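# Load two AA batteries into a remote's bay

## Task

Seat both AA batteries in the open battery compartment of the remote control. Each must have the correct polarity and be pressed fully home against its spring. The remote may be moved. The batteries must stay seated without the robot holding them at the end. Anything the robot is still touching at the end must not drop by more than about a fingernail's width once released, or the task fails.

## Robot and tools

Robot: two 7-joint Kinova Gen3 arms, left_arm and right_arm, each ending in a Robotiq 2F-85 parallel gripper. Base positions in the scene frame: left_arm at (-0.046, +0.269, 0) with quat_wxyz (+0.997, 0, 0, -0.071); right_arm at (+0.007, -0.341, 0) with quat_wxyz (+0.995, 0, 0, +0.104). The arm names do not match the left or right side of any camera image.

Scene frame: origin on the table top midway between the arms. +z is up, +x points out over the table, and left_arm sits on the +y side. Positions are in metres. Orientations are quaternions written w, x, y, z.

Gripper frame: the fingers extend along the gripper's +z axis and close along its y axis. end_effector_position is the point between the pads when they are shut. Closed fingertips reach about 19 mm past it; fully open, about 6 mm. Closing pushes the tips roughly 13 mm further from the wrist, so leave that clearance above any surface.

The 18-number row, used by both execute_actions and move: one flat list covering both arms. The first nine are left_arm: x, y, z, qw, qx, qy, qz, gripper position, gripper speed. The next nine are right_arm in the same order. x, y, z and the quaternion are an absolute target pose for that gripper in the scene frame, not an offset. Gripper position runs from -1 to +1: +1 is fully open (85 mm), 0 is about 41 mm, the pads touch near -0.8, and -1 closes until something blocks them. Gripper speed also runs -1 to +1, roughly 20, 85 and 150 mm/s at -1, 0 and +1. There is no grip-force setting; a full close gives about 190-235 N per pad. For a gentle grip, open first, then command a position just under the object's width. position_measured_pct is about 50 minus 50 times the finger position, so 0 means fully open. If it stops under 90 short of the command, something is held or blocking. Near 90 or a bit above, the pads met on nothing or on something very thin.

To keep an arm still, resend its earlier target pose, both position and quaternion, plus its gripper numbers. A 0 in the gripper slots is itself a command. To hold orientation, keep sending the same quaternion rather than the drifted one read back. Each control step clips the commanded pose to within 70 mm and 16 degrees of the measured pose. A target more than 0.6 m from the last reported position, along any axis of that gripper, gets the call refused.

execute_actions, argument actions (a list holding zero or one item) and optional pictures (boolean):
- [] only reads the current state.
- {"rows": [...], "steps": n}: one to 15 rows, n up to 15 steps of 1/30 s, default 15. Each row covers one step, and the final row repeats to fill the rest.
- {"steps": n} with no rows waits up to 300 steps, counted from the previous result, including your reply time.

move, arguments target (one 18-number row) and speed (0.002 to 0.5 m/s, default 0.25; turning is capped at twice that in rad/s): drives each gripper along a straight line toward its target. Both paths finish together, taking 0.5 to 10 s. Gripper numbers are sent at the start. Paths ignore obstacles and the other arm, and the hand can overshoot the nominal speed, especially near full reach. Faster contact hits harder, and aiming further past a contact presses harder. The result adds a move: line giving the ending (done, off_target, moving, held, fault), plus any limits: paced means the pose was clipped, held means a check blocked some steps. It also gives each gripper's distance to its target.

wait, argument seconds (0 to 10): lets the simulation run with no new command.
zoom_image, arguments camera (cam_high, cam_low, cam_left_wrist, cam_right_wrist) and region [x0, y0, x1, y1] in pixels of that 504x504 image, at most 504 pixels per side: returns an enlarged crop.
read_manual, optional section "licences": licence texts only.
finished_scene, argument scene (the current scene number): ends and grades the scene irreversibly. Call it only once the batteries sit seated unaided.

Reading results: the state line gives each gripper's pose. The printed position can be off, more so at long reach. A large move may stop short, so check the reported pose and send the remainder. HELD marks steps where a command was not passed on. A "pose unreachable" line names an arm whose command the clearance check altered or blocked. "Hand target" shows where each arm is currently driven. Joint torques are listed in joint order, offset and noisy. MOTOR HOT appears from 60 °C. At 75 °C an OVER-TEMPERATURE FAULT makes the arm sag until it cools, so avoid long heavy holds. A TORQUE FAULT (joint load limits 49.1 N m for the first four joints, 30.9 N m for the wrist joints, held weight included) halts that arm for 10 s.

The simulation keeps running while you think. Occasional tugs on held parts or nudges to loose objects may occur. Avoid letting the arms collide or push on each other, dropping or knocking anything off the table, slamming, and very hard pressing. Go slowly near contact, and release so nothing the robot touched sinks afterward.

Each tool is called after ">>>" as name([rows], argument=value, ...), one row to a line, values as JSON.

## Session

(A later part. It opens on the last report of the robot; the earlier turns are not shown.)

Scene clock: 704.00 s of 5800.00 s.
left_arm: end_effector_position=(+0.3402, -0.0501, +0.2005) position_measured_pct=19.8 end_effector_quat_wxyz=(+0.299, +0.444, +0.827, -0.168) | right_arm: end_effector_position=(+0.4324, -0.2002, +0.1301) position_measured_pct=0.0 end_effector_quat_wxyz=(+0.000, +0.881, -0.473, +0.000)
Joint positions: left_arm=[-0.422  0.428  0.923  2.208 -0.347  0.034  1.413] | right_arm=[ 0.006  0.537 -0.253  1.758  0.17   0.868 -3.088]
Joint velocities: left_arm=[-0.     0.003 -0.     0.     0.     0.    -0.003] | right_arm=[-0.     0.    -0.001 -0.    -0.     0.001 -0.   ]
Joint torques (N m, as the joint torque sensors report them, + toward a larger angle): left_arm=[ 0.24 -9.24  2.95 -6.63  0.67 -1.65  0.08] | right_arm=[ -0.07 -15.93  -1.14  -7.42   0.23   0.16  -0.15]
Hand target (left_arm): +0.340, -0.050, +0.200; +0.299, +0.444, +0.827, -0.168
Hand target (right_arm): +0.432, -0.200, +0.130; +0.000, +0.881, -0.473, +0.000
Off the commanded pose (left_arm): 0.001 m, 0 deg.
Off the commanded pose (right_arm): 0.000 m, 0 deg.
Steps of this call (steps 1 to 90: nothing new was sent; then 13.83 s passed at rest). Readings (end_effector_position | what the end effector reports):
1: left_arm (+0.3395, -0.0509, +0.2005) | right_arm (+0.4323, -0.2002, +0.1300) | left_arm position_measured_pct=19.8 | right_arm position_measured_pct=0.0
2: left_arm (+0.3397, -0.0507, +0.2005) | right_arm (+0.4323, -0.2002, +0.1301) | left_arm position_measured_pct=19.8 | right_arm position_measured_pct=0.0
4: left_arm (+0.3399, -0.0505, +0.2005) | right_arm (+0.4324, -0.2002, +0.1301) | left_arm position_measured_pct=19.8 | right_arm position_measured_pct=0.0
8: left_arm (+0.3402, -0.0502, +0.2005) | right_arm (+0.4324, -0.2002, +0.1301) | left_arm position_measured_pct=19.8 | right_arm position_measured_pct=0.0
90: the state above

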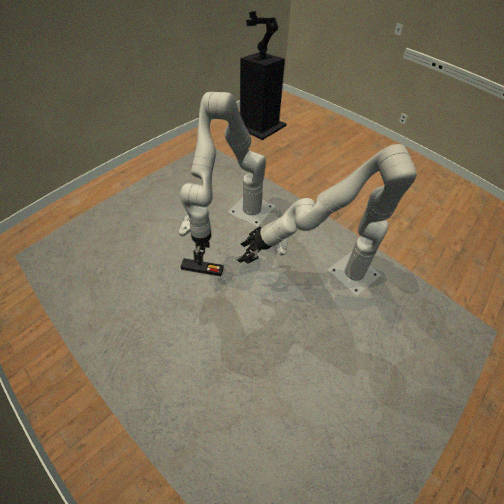

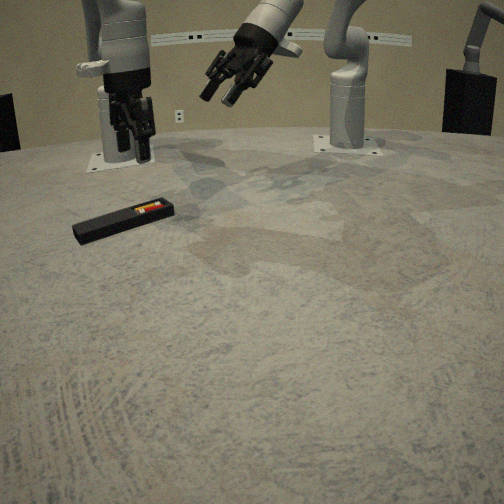

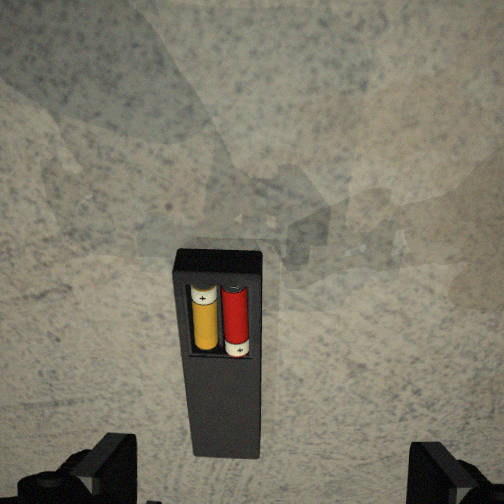

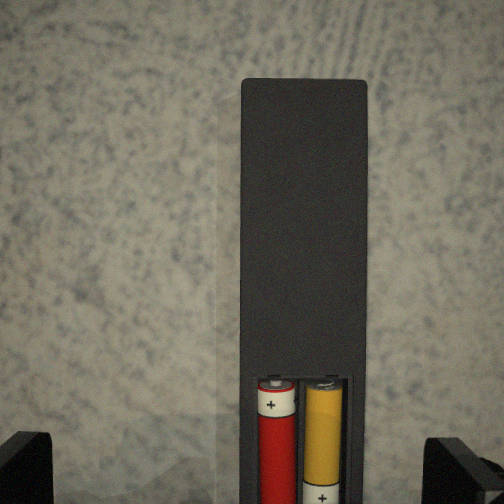

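>>> zoom_image(camera="cam_low", region=[110, 180, 200, 240])

>>> zoom_image(camera="cam_left_wrist", region=[160, 240, 290, 380])

Region (110, 180, 200, 240) of cam_low's 504x504 image, scaled by 5.600, with more detail than that image has.

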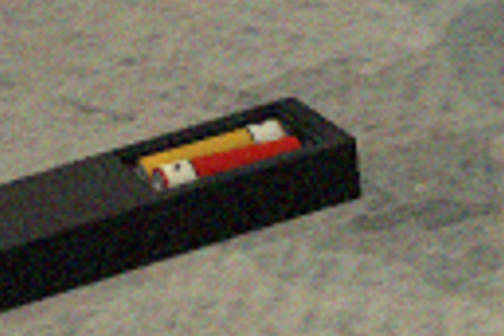

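Region (160, 240, 290, 380) of cam_left_wrist's 504x504 image, scaled by 3.600; it fills the left 468 columns of this view, and the rest is white.

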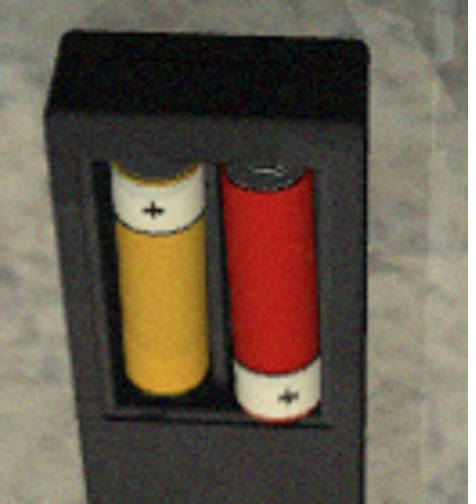

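>>> move(target=[0.3707,-0.1566,0.07,0.299,0.445,0.828,-0.168,0.6,0,0.432,-0.25,0.13,0.162,-0.828,0.445,0.301,-1,0])

>>> move(target=[0.3707,-0.1566,0.028,0.299,0.445,0.828,-0.168,0.6,0,0.432,-0.25,0.13,0.162,-0.828,0.445,0.301,-1,0], speed=0.08)

>>> move(target=[0.3707,-0.1566,0.028,0.299,0.445,0.828,-0.168,-1,0,0.434,-0.229,0.06,0.162,-0.828,0.445,0.301,-1,0], speed=0.08)

Scene clock: 729.67 s of 5800.00 s.
left_arm: end_effector_position=(+0.3707, -0.1562, +0.0694) position_measured_pct=19.8 end_effector_quat_wxyz=(+0.299, +0.445, +0.828, -0.167) | right_arm: end_effector_position=(+0.4321, -0.2505, +0.1300) position_measured_pct=91.7 end_effector_quat_wxyz=(-0.163, +0.828, -0.445, -0.300)
Joint positions: left_arm=[ 0.26   0.761  0.329  2.028 -0.188 -0.271  1.35 ] | right_arm=[ 0.58   0.853 -0.486  1.474 -0.233  1.275 -2.48 ]
Joint velocities: left_arm=[ 0.003  0.002 -0.001 -0.002  0.003  0.     0.001] | right_arm=[ 0.002  0.005  0.001 -0.001 -0.001  0.002  0.001]
Joint torques (N m, as the joint torque sensors report them, + toward a larger angle): left_arm=[  0.27 -17.07   2.57  -4.78   0.42  -1.64   0.02] | right_arm=[ -0.38 -18.99  -3.72  -5.68  -1.31   1.1   -0.29]
Hand target (left_arm): +0.370, -0.156, +0.069; +0.298, +0.445, +0.828, -0.167
Hand target (right_arm): +0.432, -0.251, +0.130; -0.163, +0.828, -0.445, -0.300
Off the commanded pose (left_arm): 0.001 m, 0 deg.
Off the commanded pose (right_arm): 0.001 m, 0 deg.
After step 90, 20.77 s passed at rest.
move: done

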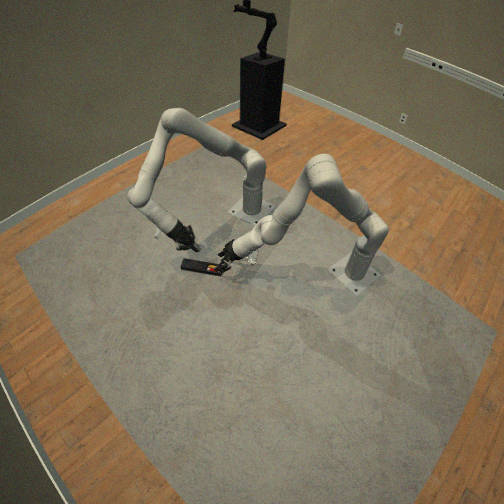

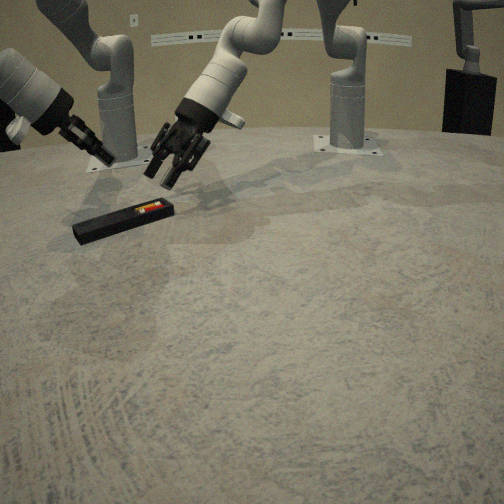

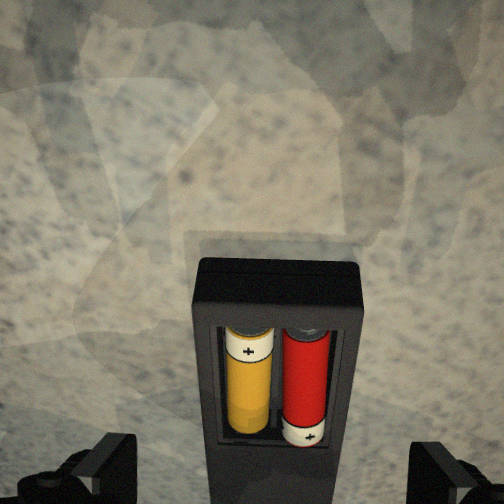

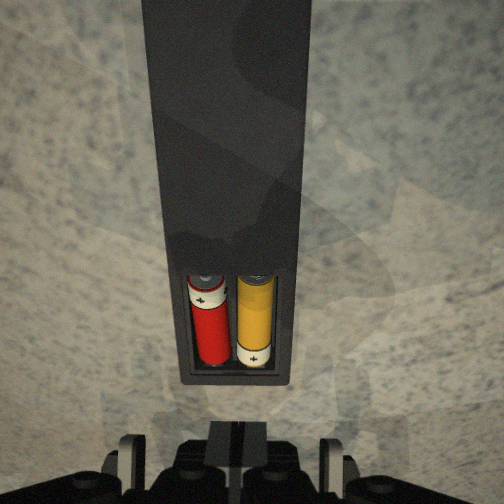

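Scene clock: 730.53 s of 5800.00 s.
left_arm: end_effector_position=(+0.3707, -0.1565, +0.0283) position_measured_pct=19.8 end_effector_quat_wxyz=(+0.299, +0.445, +0.827, -0.168) | right_arm: end_effector_position=(+0.4320, -0.2500, +0.1300) position_measured_pct=91.7 end_effector_quat_wxyz=(-0.162, +0.828, -0.445, -0.301)
Joint positions: left_arm=[ 0.285  0.862  0.293  2.028 -0.188 -0.374  1.329] | right_arm=[ 0.577  0.854 -0.485  1.471 -0.232  1.277 -2.482]
Joint velocities: left_arm=[ 0.001  0.007 -0.    -0.001 -0.001 -0.    -0.003] | right_arm=[-0.001 -0.     0.    -0.     0.    -0.001  0.   ]
Joint torques (N m, as the joint torque sensors report them, + toward a larger angle): left_arm=[  0.25 -17.69   2.77  -3.5    0.52  -1.73   0.09] | right_arm=[ -0.24 -19.16  -3.76  -6.06  -1.05   1.22  -0.33]
Hand target (left_arm): +0.371, -0.157, +0.028; +0.299, +0.445, +0.827, -0.168
Hand target (right_arm): +0.432, -0.250, +0.130; -0.162, +0.828, -0.445, -0.301
Off the commanded pose (left_arm): 0.000 m, 0 deg.
Off the commanded pose (right_arm): 0.000 m, 0 deg.
move: done

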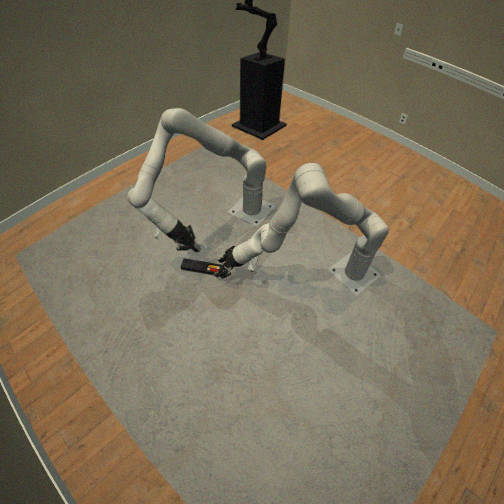

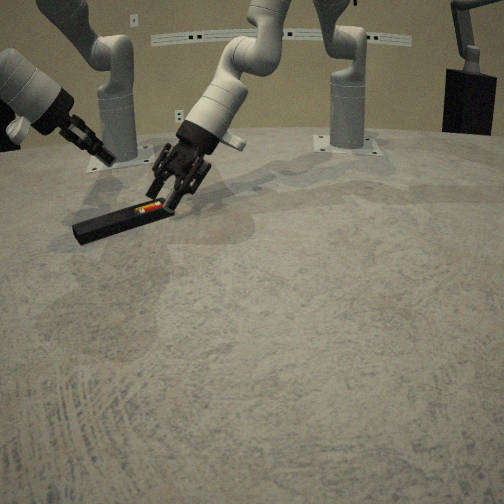

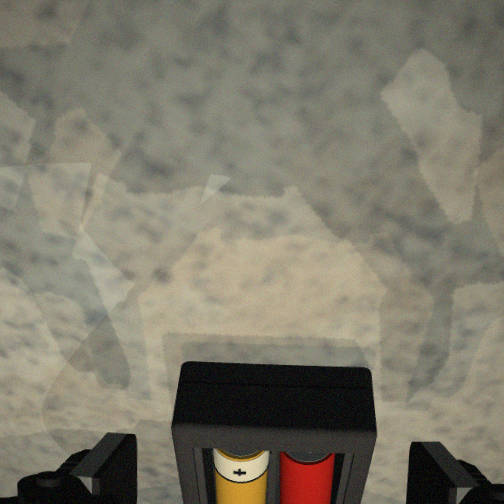

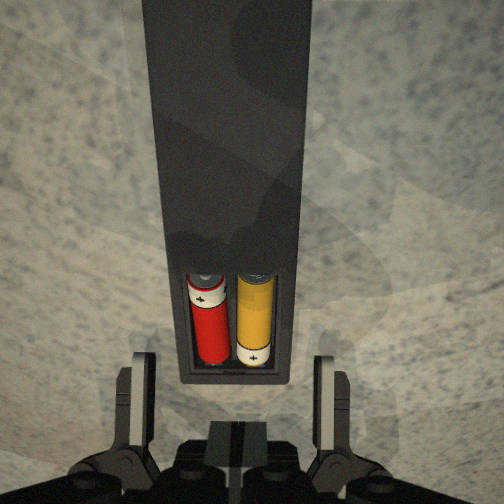

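Scene clock: 731.80 s of 5800.00 s.
left_arm: end_effector_position=(+0.3711, -0.1569, +0.0289) position_measured_pct=46.4 end_effector_quat_wxyz=(+0.300, +0.445, +0.827, -0.168) | right_arm: end_effector_position=(+0.4340, -0.2290, +0.0602) position_measured_pct=91.7 end_effector_quat_wxyz=(-0.162, +0.828, -0.445, -0.301)
Joint positions: left_arm=[ 0.285  0.861  0.293  2.027 -0.188 -0.374  1.329] | right_arm=[ 0.532  0.972 -0.472  1.5   -0.216  1.128 -2.459]
Joint velocities: left_arm=[ 0.001  0.001 -0.    -0.    -0.001 -0.001  0.   ] | right_arm=[-0.     0.003 -0.001 -0.     0.001 -0.002 -0.   ]
Joint torques (N m, as the joint torque sensors report them, + toward a larger angle): left_arm=[  0.18 -16.33   2.63  -4.03   0.36  -1.72   0.09] | right_arm=[ -0.13 -19.48  -4.17  -4.8   -1.07   1.17  -0.23]
Hand target (left_arm): +0.371, -0.157, +0.028; +0.299, +0.445, +0.827, -0.168
Hand target (right_arm): +0.434, -0.229, +0.060; -0.162, +0.828, -0.445, -0.301
Off the commanded pose (left_arm): 0.001 m, 0 deg.
Off the commanded pose (right_arm): 0.000 m, 0 deg.
move: done

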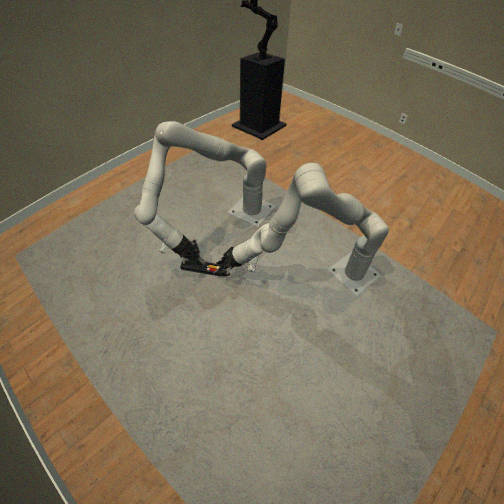

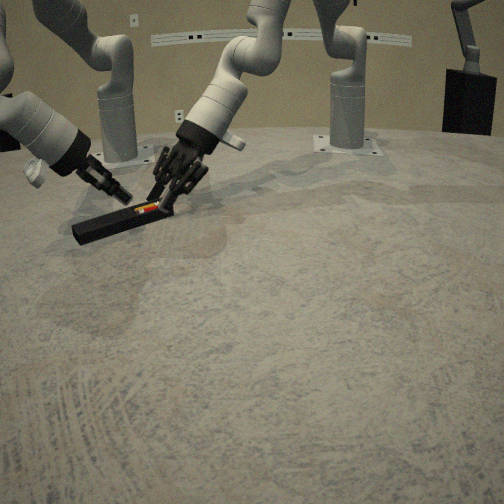

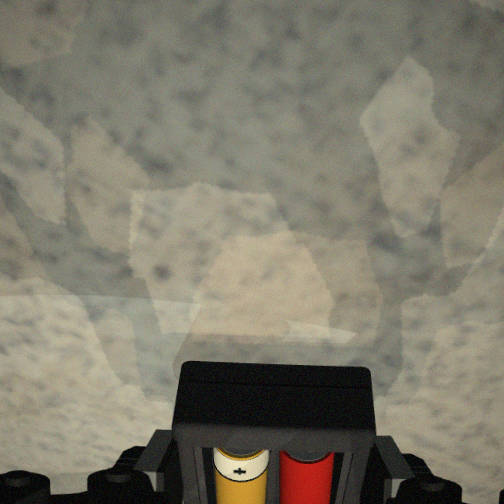

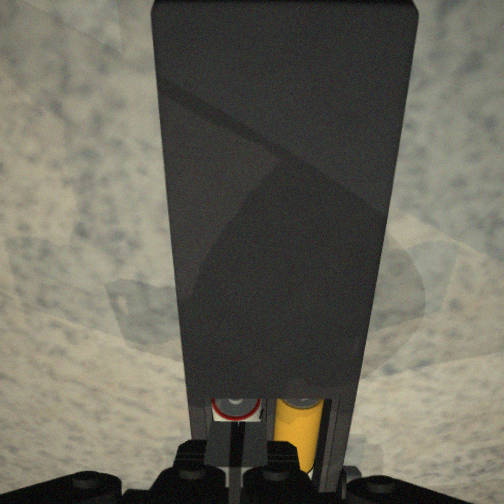

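>>> move(target=[0.3707,-0.1566,0.028,0.299,0.445,0.828,-0.168,-1,0,0.410,-0.193,0.05,0.162,-0.828,0.445,0.301,-1,0], speed=0.04)

Scene clock: 752.77 s of 5800.00 s.
left_arm: end_effector_position=(+0.3711, -0.1569, +0.0289) position_measured_pct=46.4 end_effector_quat_wxyz=(+0.300, +0.445, +0.827, -0.168) | right_arm: end_effector_position=(+0.4099, -0.1930, +0.0501) position_measured_pct=91.7 end_effector_quat_wxyz=(-0.162, +0.828, -0.445, -0.301)
Joint positions: left_arm=[ 0.285  0.861  0.293  2.027 -0.189 -0.374  1.33 ] | right_arm=[ 0.491  0.959 -0.493  1.605 -0.241  1.012 -2.481]
Joint velocities: left_arm=[ 0.  0.  0.  0. -0. -0.  0.] | right_arm=[-0.    -0.001  0.     0.001 -0.    -0.001 -0.001]
Joint torques (N m, as the joint torque sensors report them, + toward a larger angle): left_arm=[  0.45 -16.72   2.59  -4.08   0.53  -1.52  -0.07] | right_arm=[ -0.36 -18.66  -4.18  -4.46  -0.97   1.33  -0.36]
Hand target (left_arm): +0.371, -0.157, +0.028; +0.299, +0.445, +0.827, -0.168
Hand target (right_arm): +0.410, -0.193, +0.050; -0.162, +0.828, -0.445, -0.301
Off the commanded pose (left_arm): 0.001 m, 0 deg.
Off the commanded pose (right_arm): 0.000 m, 0 deg.
After step 90, 16.57 s passed at rest.
move: done

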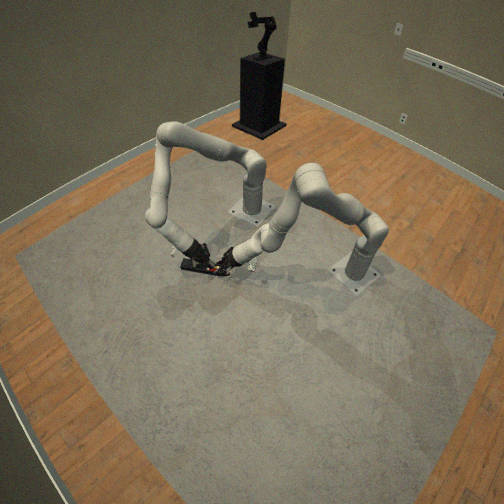

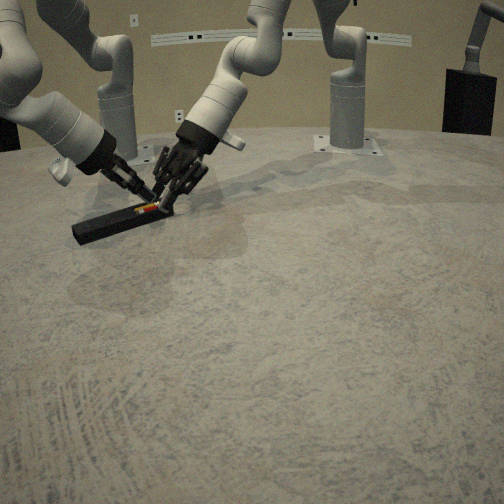

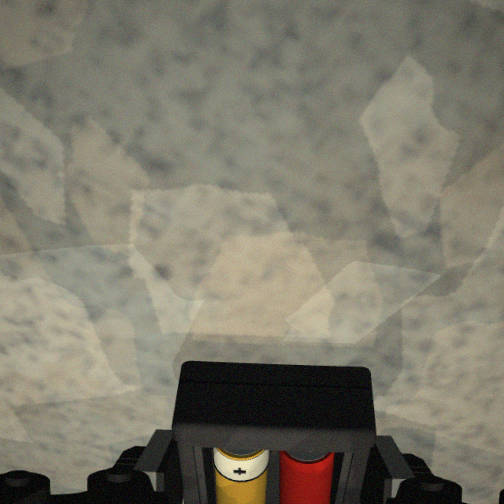

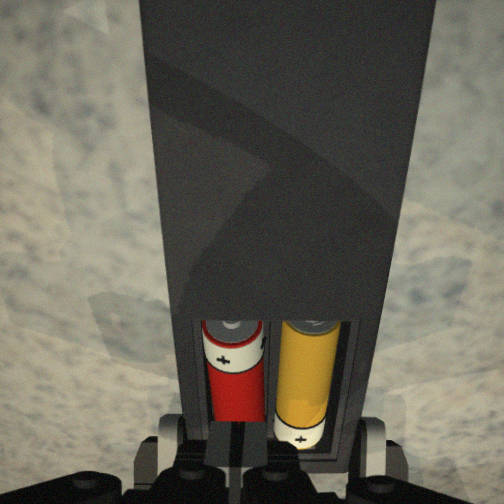

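>>> move(target=[0.3707,-0.1566,0.028,0.299,0.445,0.828,-0.168,-1,0,0.434,-0.229,0.058,0.162,-0.828,0.445,0.301,-1,0], speed=0.06)

>>> move(target=[0.3707,-0.1566,0.028,0.299,0.445,0.828,-0.168,-1,0,0.429,-0.2213,0.047,0.162,-0.828,0.445,0.301,-1,0], speed=0.02)

>>> move(target=[0.3707,-0.1566,0.028,0.299,0.445,0.828,-0.168,-1,0,0.424,-0.214,0.045,0.162,-0.828,0.445,0.301,-1,0], speed=0.01)

>>> move(target=[0.3707,-0.1566,0.028,0.299,0.445,0.828,-0.168,-1,0,0.4215,-0.210,0.036,0.162,-0.828,0.445,0.301,-1,0], speed=0.01)

>>> move(target=[0.3707,-0.1566,0.028,0.299,0.445,0.828,-0.168,-1,0,0.43,-0.222,0.075,0.162,-0.828,0.445,0.301,-1,0], speed=0.05)

Scene clock: 776.60 s of 5800.00 s.
left_arm: end_effector_position=(+0.3711, -0.1569, +0.0289) position_measured_pct=46.4 end_effector_quat_wxyz=(+0.300, +0.445, +0.827, -0.168) | right_arm: end_effector_position=(+0.4341, -0.2290, +0.0580) position_measured_pct=91.7 end_effector_quat_wxyz=(-0.162, +0.828, -0.445, -0.301)
Joint positions: left_arm=[ 0.285  0.861  0.293  2.027 -0.189 -0.374  1.33 ] | right_arm=[ 0.531  0.976 -0.471  1.5   -0.215  1.125 -2.458]
Joint velocities: left_arm=[-0.    -0.    -0.     0.001 -0.002  0.     0.   ] | right_arm=[ 0.001  0.001  0.001 -0.003 -0.     0.004  0.001]
Joint torques (N m, as the joint torque sensors report them, + toward a larger angle): left_arm=[  0.01 -16.29   2.62  -4.01   0.29  -1.4    0.08] | right_arm=[ -0.07 -19.73  -4.66  -5.17  -1.14   1.48  -0.23]
Hand target (left_arm): +0.371, -0.157, +0.028; +0.299, +0.445, +0.827, -0.168
Hand target (right_arm): +0.434, -0.229, +0.058; -0.162, +0.828, -0.445, -0.301
Off the commanded pose (left_arm): 0.001 m, 0 deg.
Off the commanded pose (right_arm): 0.000 m, 0 deg.
After step 90, 19.80 s passed at rest.
move: done

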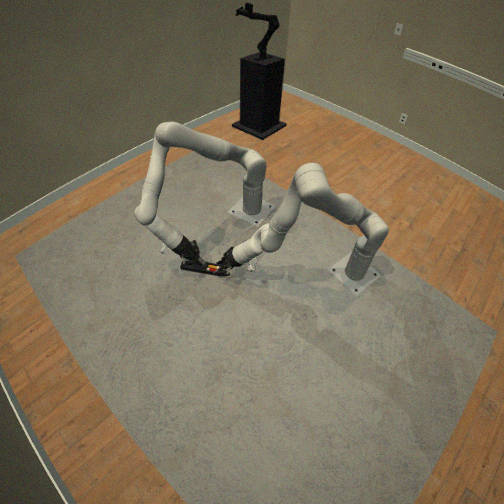

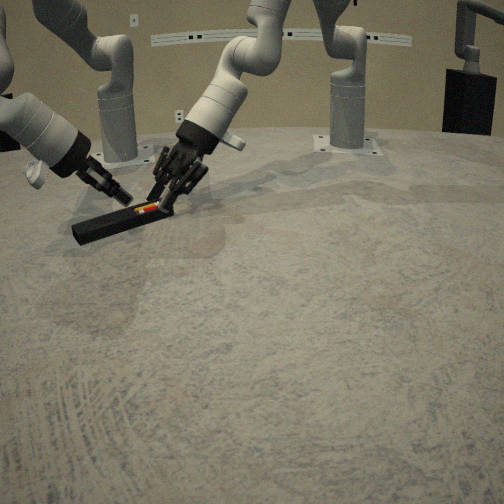

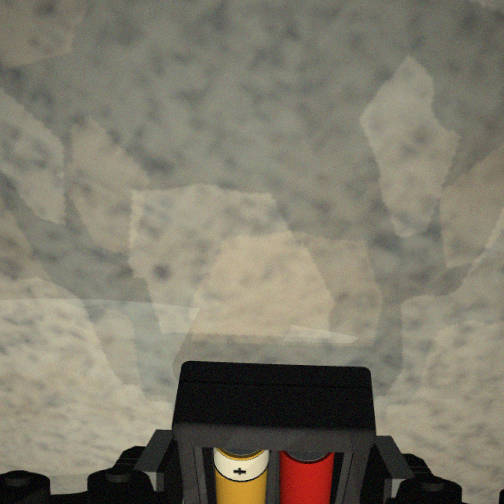

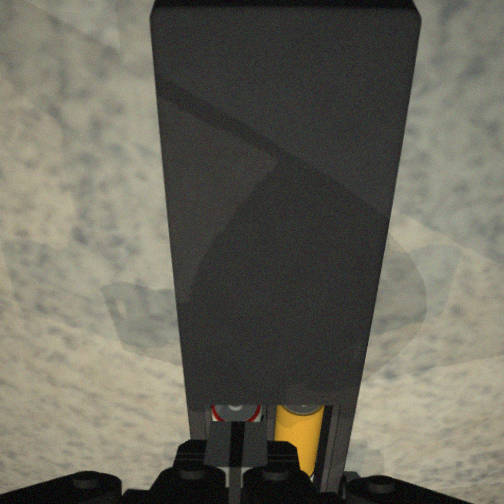

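Scene clock: 777.53 s of 5800.00 s.
left_arm: end_effector_position=(+0.3711, -0.1569, +0.0289) position_measured_pct=46.4 end_effector_quat_wxyz=(+0.300, +0.445, +0.827, -0.168) | right_arm: end_effector_position=(+0.4290, -0.2213, +0.0471) position_measured_pct=91.7 end_effector_quat_wxyz=(-0.162, +0.828, -0.445, -0.301)
Joint positions: left_arm=[ 0.285  0.861  0.293  2.027 -0.189 -0.374  1.33 ] | right_arm=[ 0.522  0.989 -0.473  1.524 -0.217  1.085 -2.456]
Joint velocities: left_arm=[ 0.001 -0.    -0.    -0.    -0.001  0.     0.001] | right_arm=[ 0.     0.001  0.     0.002 -0.    -0.004 -0.   ]
Joint torques (N m, as the joint torque sensors report them, + toward a larger angle): left_arm=[  0.13 -16.71   2.47  -4.06   0.52  -1.56  -0.1 ] | right_arm=[ -0.02 -19.43  -4.23  -5.21  -1.11   1.27  -0.16]
Hand target (left_arm): +0.371, -0.157, +0.028; +0.299, +0.445, +0.827, -0.168
Hand target (right_arm): +0.429, -0.221, +0.047; -0.162, +0.828, -0.445, -0.301
Off the commanded pose (left_arm): 0.001 m, 0 deg.
Off the commanded pose (right_arm): 0.000 m, 0 deg.
move: done

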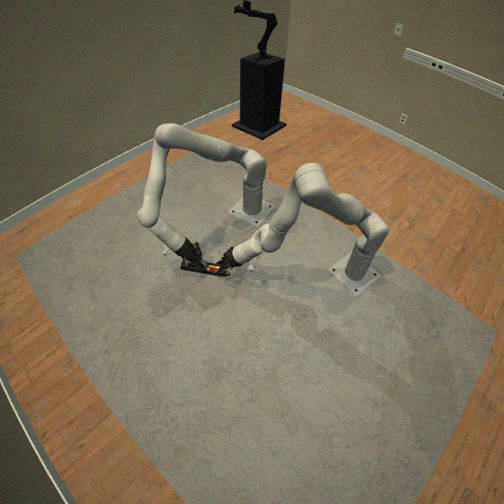

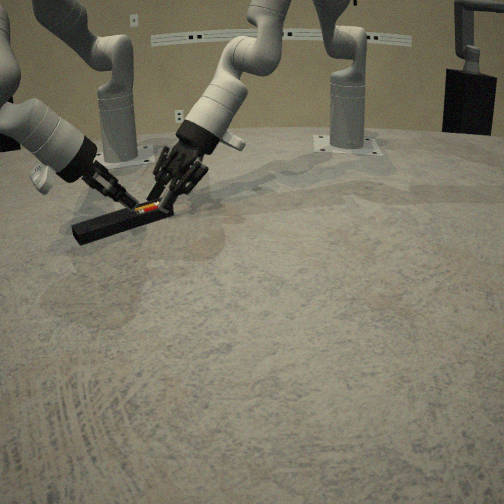

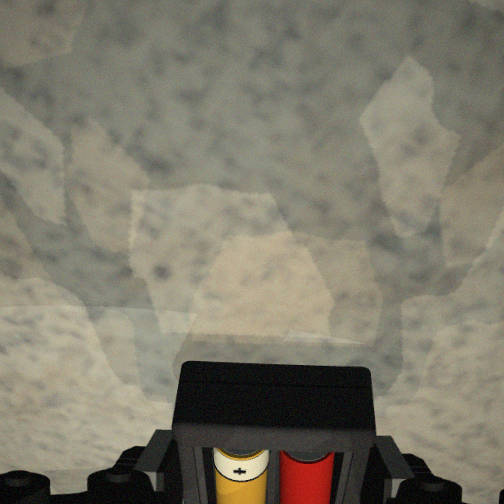

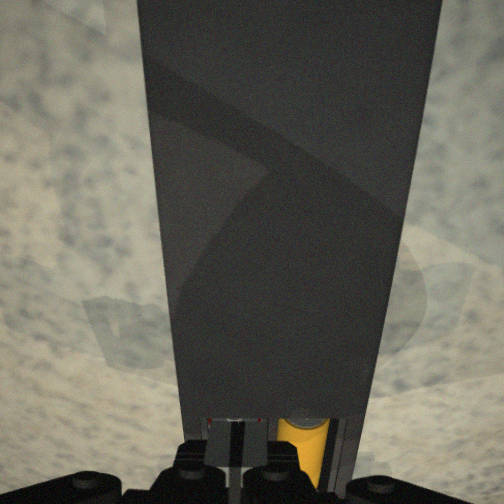

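Scene clock: 778.67 s of 5800.00 s.
left_arm: end_effector_position=(+0.3711, -0.1569, +0.0289) position_measured_pct=46.4 end_effector_quat_wxyz=(+0.300, +0.445, +0.827, -0.168) | right_arm: end_effector_position=(+0.4240, -0.2140, +0.0450) position_measured_pct=91.7 end_effector_quat_wxyz=(-0.162, +0.828, -0.445, -0.301)
Joint positions: left_arm=[ 0.285  0.861  0.292  2.027 -0.189 -0.374  1.33 ] | right_arm=[ 0.514  0.986 -0.477  1.546 -0.222  1.061 -2.46 ]
Joint velocities: left_arm=[ 0.001 -0.001  0.    -0.    -0.001 -0.001  0.   ] | right_arm=[-0.001 -0.001  0.     0.001 -0.    -0.002 -0.   ]
Joint torques (N m, as the joint torque sensors report them, + toward a larger angle): left_arm=[  0.43 -16.91   2.54  -4.13   0.39  -1.39   0.35] | right_arm=[ -0.14 -19.3   -4.38  -4.77  -1.05   1.36  -0.05]
Hand target (left_arm): +0.371, -0.157, +0.028; +0.299, +0.445, +0.827, -0.168
Hand target (right_arm): +0.424, -0.214, +0.045; -0.162, +0.828, -0.445, -0.301
Off the commanded pose (left_arm): 0.001 m, 0 deg.
Off the commanded pose (right_arm): 0.000 m, 0 deg.
move: done

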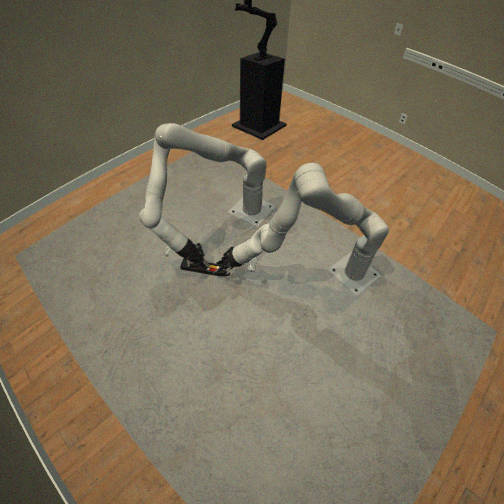

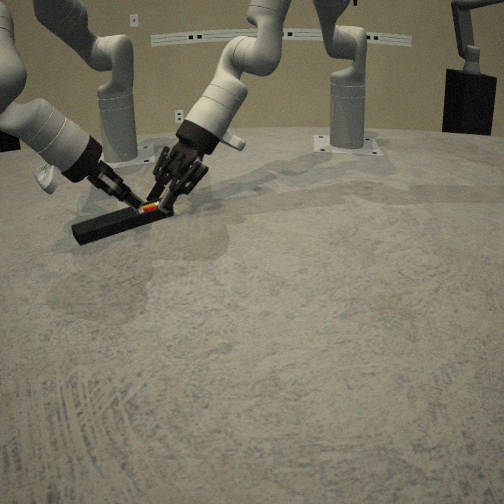

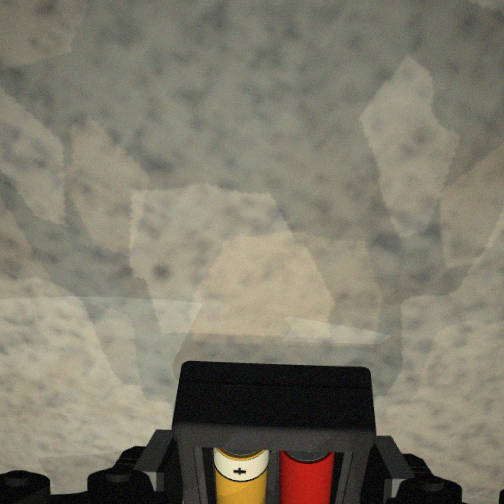

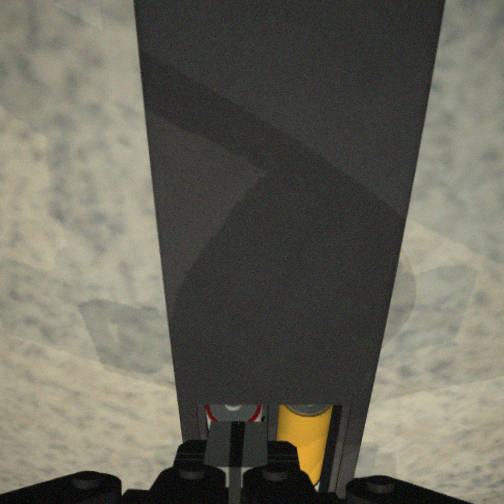

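Scene clock: 779.90 s of 5800.00 s.
left_arm: end_effector_position=(+0.3711, -0.1567, +0.0289) position_measured_pct=46.4 end_effector_quat_wxyz=(+0.300, +0.445, +0.827, -0.168) | right_arm: end_effector_position=(+0.4238, -0.2115, +0.0389) position_measured_pct=91.7 end_effector_quat_wxyz=(-0.163, +0.828, -0.446, -0.298)
Joint positions: left_arm=[ 0.285  0.861  0.292  2.027 -0.189 -0.374  1.331] | right_arm=[ 0.511  0.993 -0.477  1.554 -0.223  1.039 -2.457]
Joint velocities: left_arm=[-0.001 -0.001  0.     0.001  0.001  0.     0.001] | right_arm=[-0.001  0.     0.001  0.001 -0.    -0.     0.001]
Joint torques (N m, as the joint torque sensors report them, + toward a larger angle): left_arm=[  0.27 -16.72   2.73  -3.99   0.04  -1.65  -0.09] | right_arm=[ -2.21 -14.47  -4.33  -2.98  -0.71   0.    -0.06]
Hand target (left_arm): +0.371, -0.157, +0.028; +0.299, +0.445, +0.827, -0.168
Hand target (right_arm): +0.421, -0.210, +0.036; -0.162, +0.828, -0.445, -0.301
Off the commanded pose (left_arm): 0.001 m, 0 deg.
Off the commanded pose (right_arm): 0.004 m, 0 deg.
move: off_target (right_arm)

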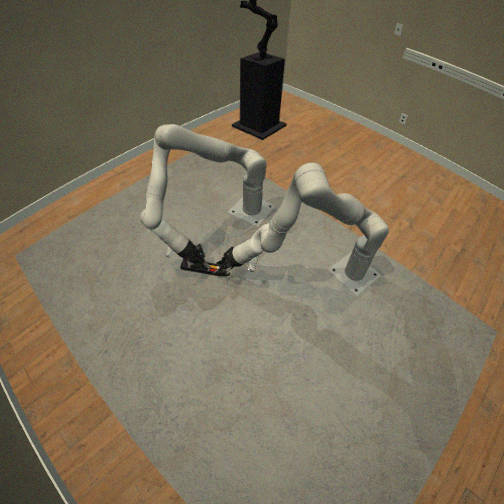

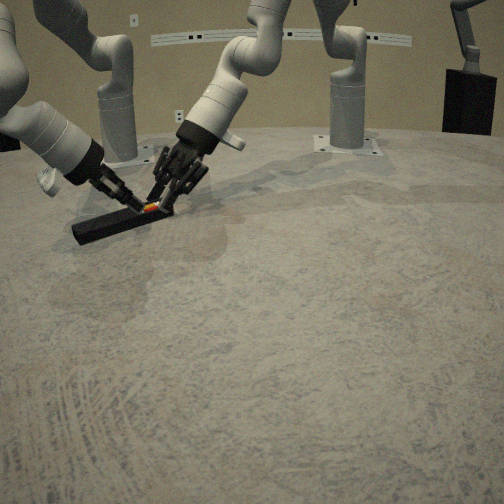

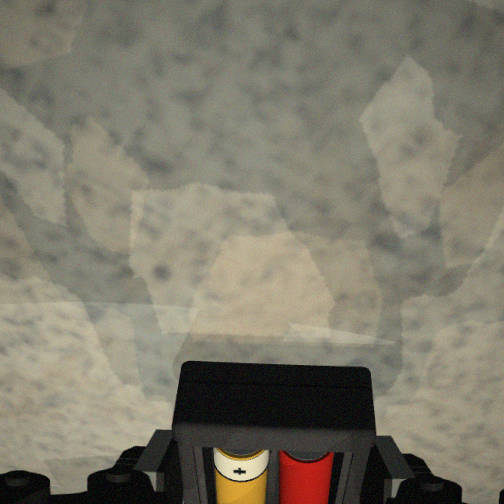

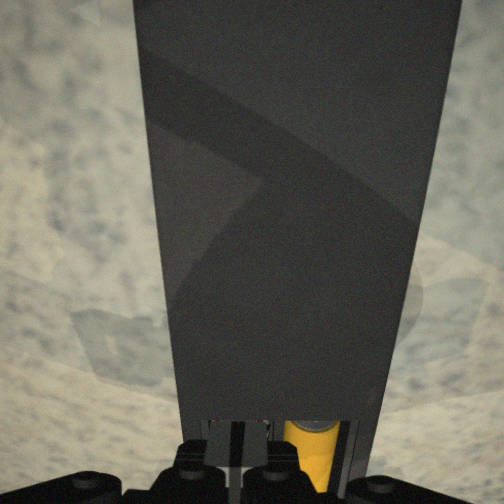

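Scene clock: 780.97 s of 5800.00 s.
left_arm: end_effector_position=(+0.3712, -0.1569, +0.0289) position_measured_pct=46.4 end_effector_quat_wxyz=(+0.300, +0.445, +0.827, -0.168) | right_arm: end_effector_position=(+0.4300, -0.2220, +0.0749) position_measured_pct=91.7 end_effector_quat_wxyz=(-0.162, +0.828, -0.445, -0.301)
Joint positions: left_arm=[ 0.285  0.861  0.292  2.027 -0.189 -0.374  1.331] | right_arm=[ 0.526  0.94  -0.48   1.516 -0.227  1.136 -2.476]
Joint velocities: left_arm=[ 0.    -0.001 -0.    -0.001 -0.     0.     0.001] | right_arm=[ 0.001 -0.003  0.    -0.001 -0.     0.001 -0.001]
Joint torques (N m, as the joint torque sensors report them, + toward a larger angle): left_arm=[  0.52 -16.48   2.63  -3.77   0.45  -1.47  -0.09] | right_arm=[ -0.17 -19.63  -4.47  -5.16  -1.13   1.29  -0.11]
Hand target (left_arm): +0.371, -0.157, +0.028; +0.299, +0.445, +0.827, -0.168
Hand target (right_arm): +0.430, -0.222, +0.075; -0.162, +0.828, -0.445, -0.301
Off the commanded pose (left_arm): 0.001 m, 0 deg.
Off the commanded pose (right_arm): 0.000 m, 0 deg.
move: done

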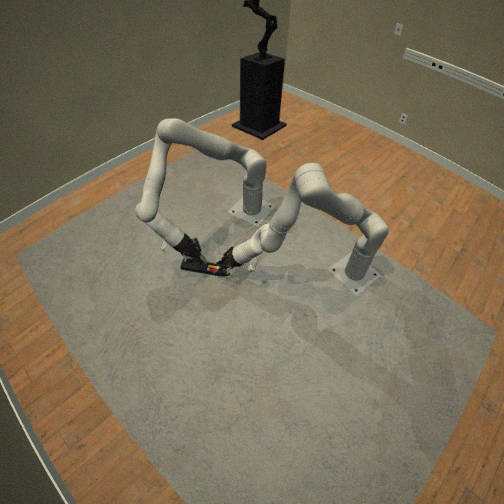

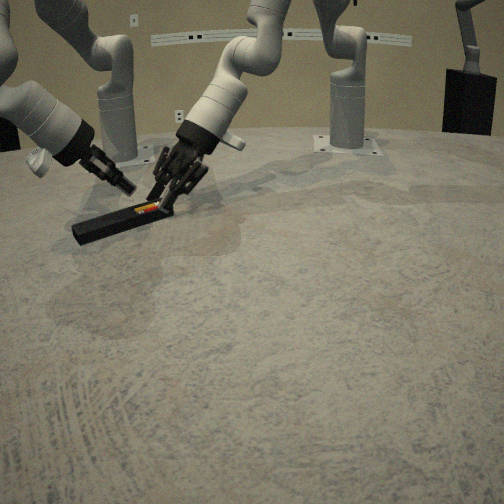

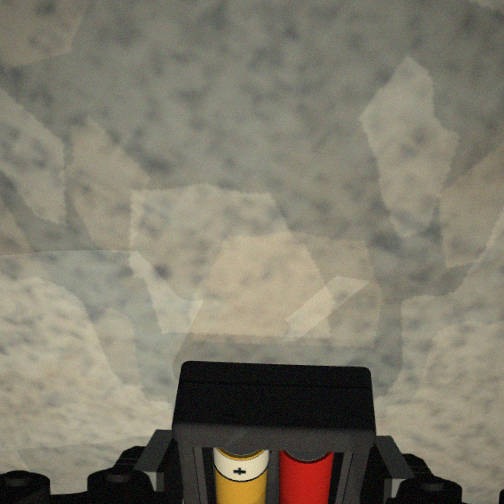

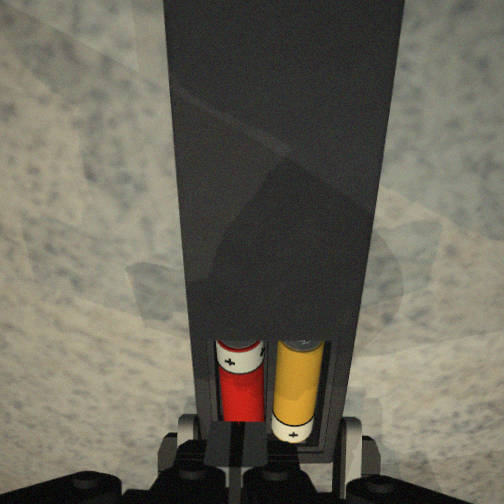

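Looks lower now. Release and retreat.

>>> move(target=[0.3707,-0.1566,0.028,0.299,0.445,0.828,-0.168,0.6,0,0.432,-0.27,0.14,0.162,-0.828,0.445,0.301,-1,0])

>>> move(target=[0.34,-0.08,0.16,0.299,0.445,0.828,-0.168,0.6,0,0.432,-0.27,0.14,0.162,-0.828,0.445,0.301,-1,0])

>>> zoom_image(camera="cam_low", region=[110, 180, 200, 240])

Scene clock: 789.20 s of 5800.00 s.
left_arm: end_effector_position=(+0.3707, -0.1566, +0.0280) position_measured_pct=19.8 end_effector_quat_wxyz=(+0.299, +0.445, +0.827, -0.168) | right_arm: end_effector_position=(+0.4321, -0.2700, +0.1398) position_measured_pct=91.7 end_effector_quat_wxyz=(-0.162, +0.828, -0.445, -0.301)
Joint positions: left_arm=[ 0.285  0.862  0.292  2.027 -0.189 -0.374  1.331] | right_arm=[ 0.608  0.843 -0.479  1.451 -0.224  1.324 -2.463]
Joint velocities: left_arm=[ 0.001 -0.     0.    -0.001 -0.001 -0.    -0.   ] | right_arm=[ 0.004 -0.004  0.001 -0.001 -0.001  0.002  0.   ]
Joint torques (N m, as the joint torque sensors report them, + toward a larger angle): left_arm=[  0.07 -17.48   3.01  -4.14   0.4   -1.77   0.19] | right_arm=[ -0.31 -19.22  -3.86  -6.16  -1.25   1.53  -0.09]
Hand target (left_arm): +0.371, -0.157, +0.028; +0.299, +0.445, +0.827, -0.168
Hand target (right_arm): +0.432, -0.270, +0.140; -0.162, +0.828, -0.445, -0.301
Off the commanded pose (left_arm): 0.000 m, 0 deg.
Off the commanded pose (right_arm): 0.000 m, 0 deg.
After step 90, 4.40 s passed at rest.
move: done

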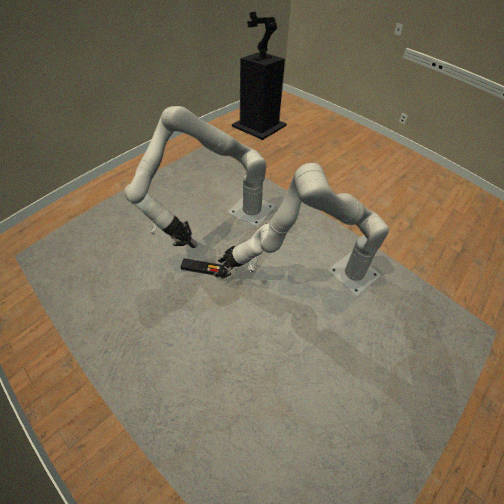

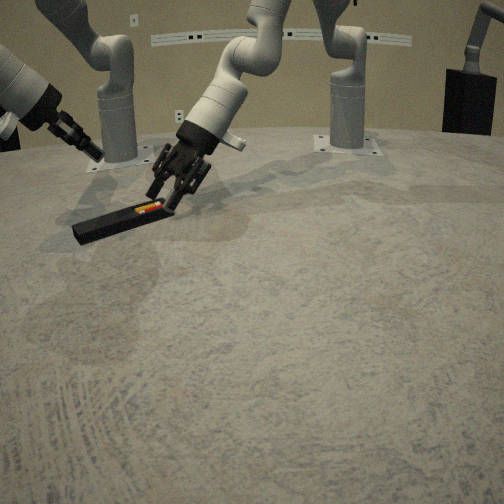

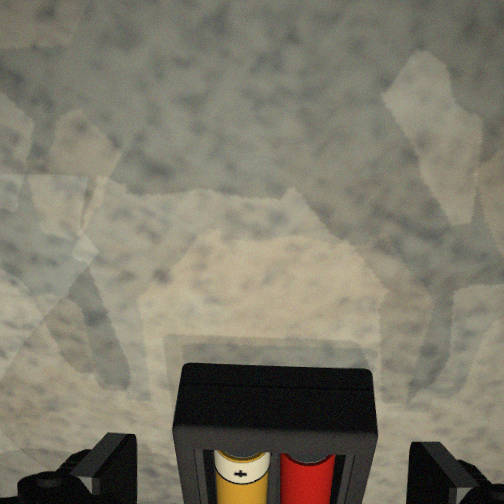

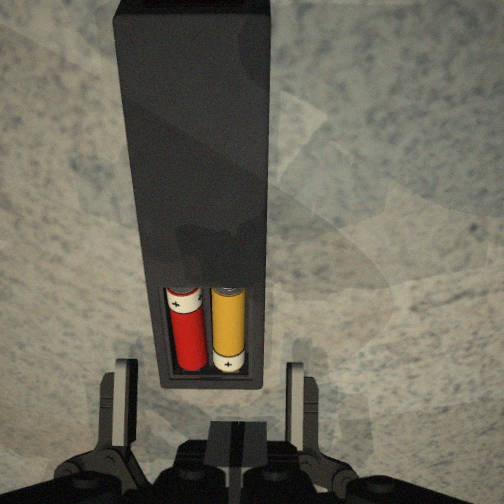

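Scene clock: 790.60 s of 5800.00 s.
left_arm: end_effector_position=(+0.3400, -0.0805, +0.1604) position_measured_pct=19.8 end_effector_quat_wxyz=(+0.299, +0.445, +0.827, -0.168) | right_arm: end_effector_position=(+0.4320, -0.2700, +0.1400) position_measured_pct=91.7 end_effector_quat_wxyz=(-0.162, +0.828, -0.445, -0.301)
Joint positions: left_arm=[-0.097  0.487  0.611  2.205 -0.366 -0.114  1.471] | right_arm=[ 0.608  0.842 -0.479  1.452 -0.225  1.324 -2.463]
Joint velocities: left_arm=[-0.006  0.     0.001  0.     0.001  0.001 -0.   ] | right_arm=[-0.     0.001 -0.001  0.     0.    -0.     0.001]
Joint torques (N m, as the joint torque sensors report them, + toward a larger angle): left_arm=[ -0.51 -11.95   2.67  -5.46   0.65  -1.66   0.41] | right_arm=[  0.15 -19.1   -4.1   -6.05  -1.24   1.31  -0.08]
Hand target (left_arm): +0.340, -0.080, +0.160; +0.299, +0.444, +0.828, -0.168
Hand target (right_arm): +0.432, -0.270, +0.140; -0.162, +0.828, -0.445, -0.301
Off the commanded pose (left_arm): 0.001 m, 0 deg.
Off the commanded pose (right_arm): 0.000 m, 0 deg.
move: done

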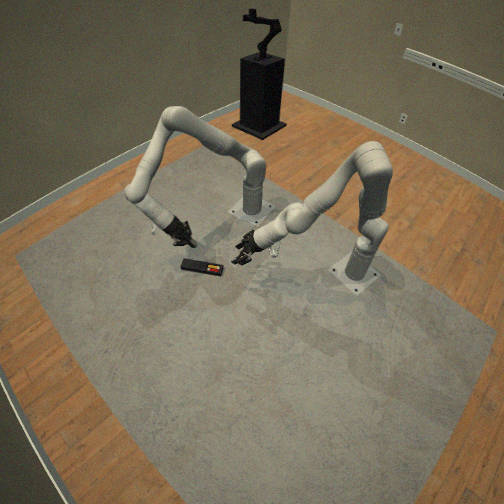

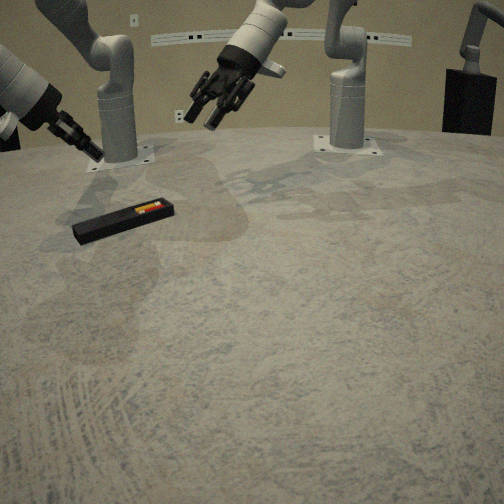

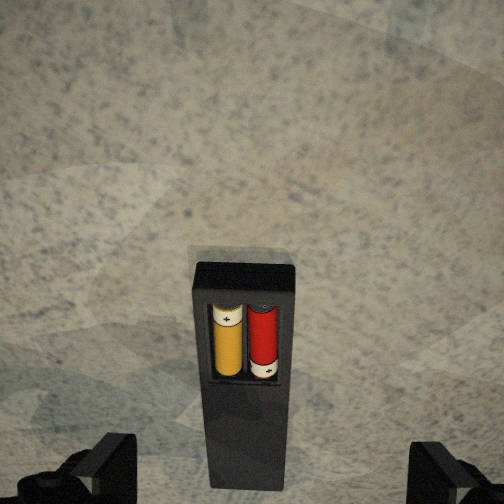

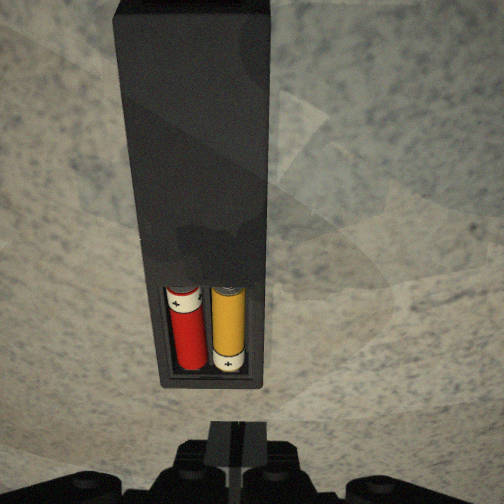

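Region (110, 180, 200, 240) of cam_low's 504x504 image, scaled by 5.600, with more detail than that image has.

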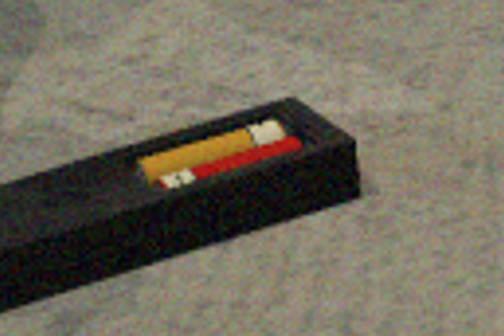

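Seated now.

>>> finished_scene(scene=1)

The scene is finished: the task was done.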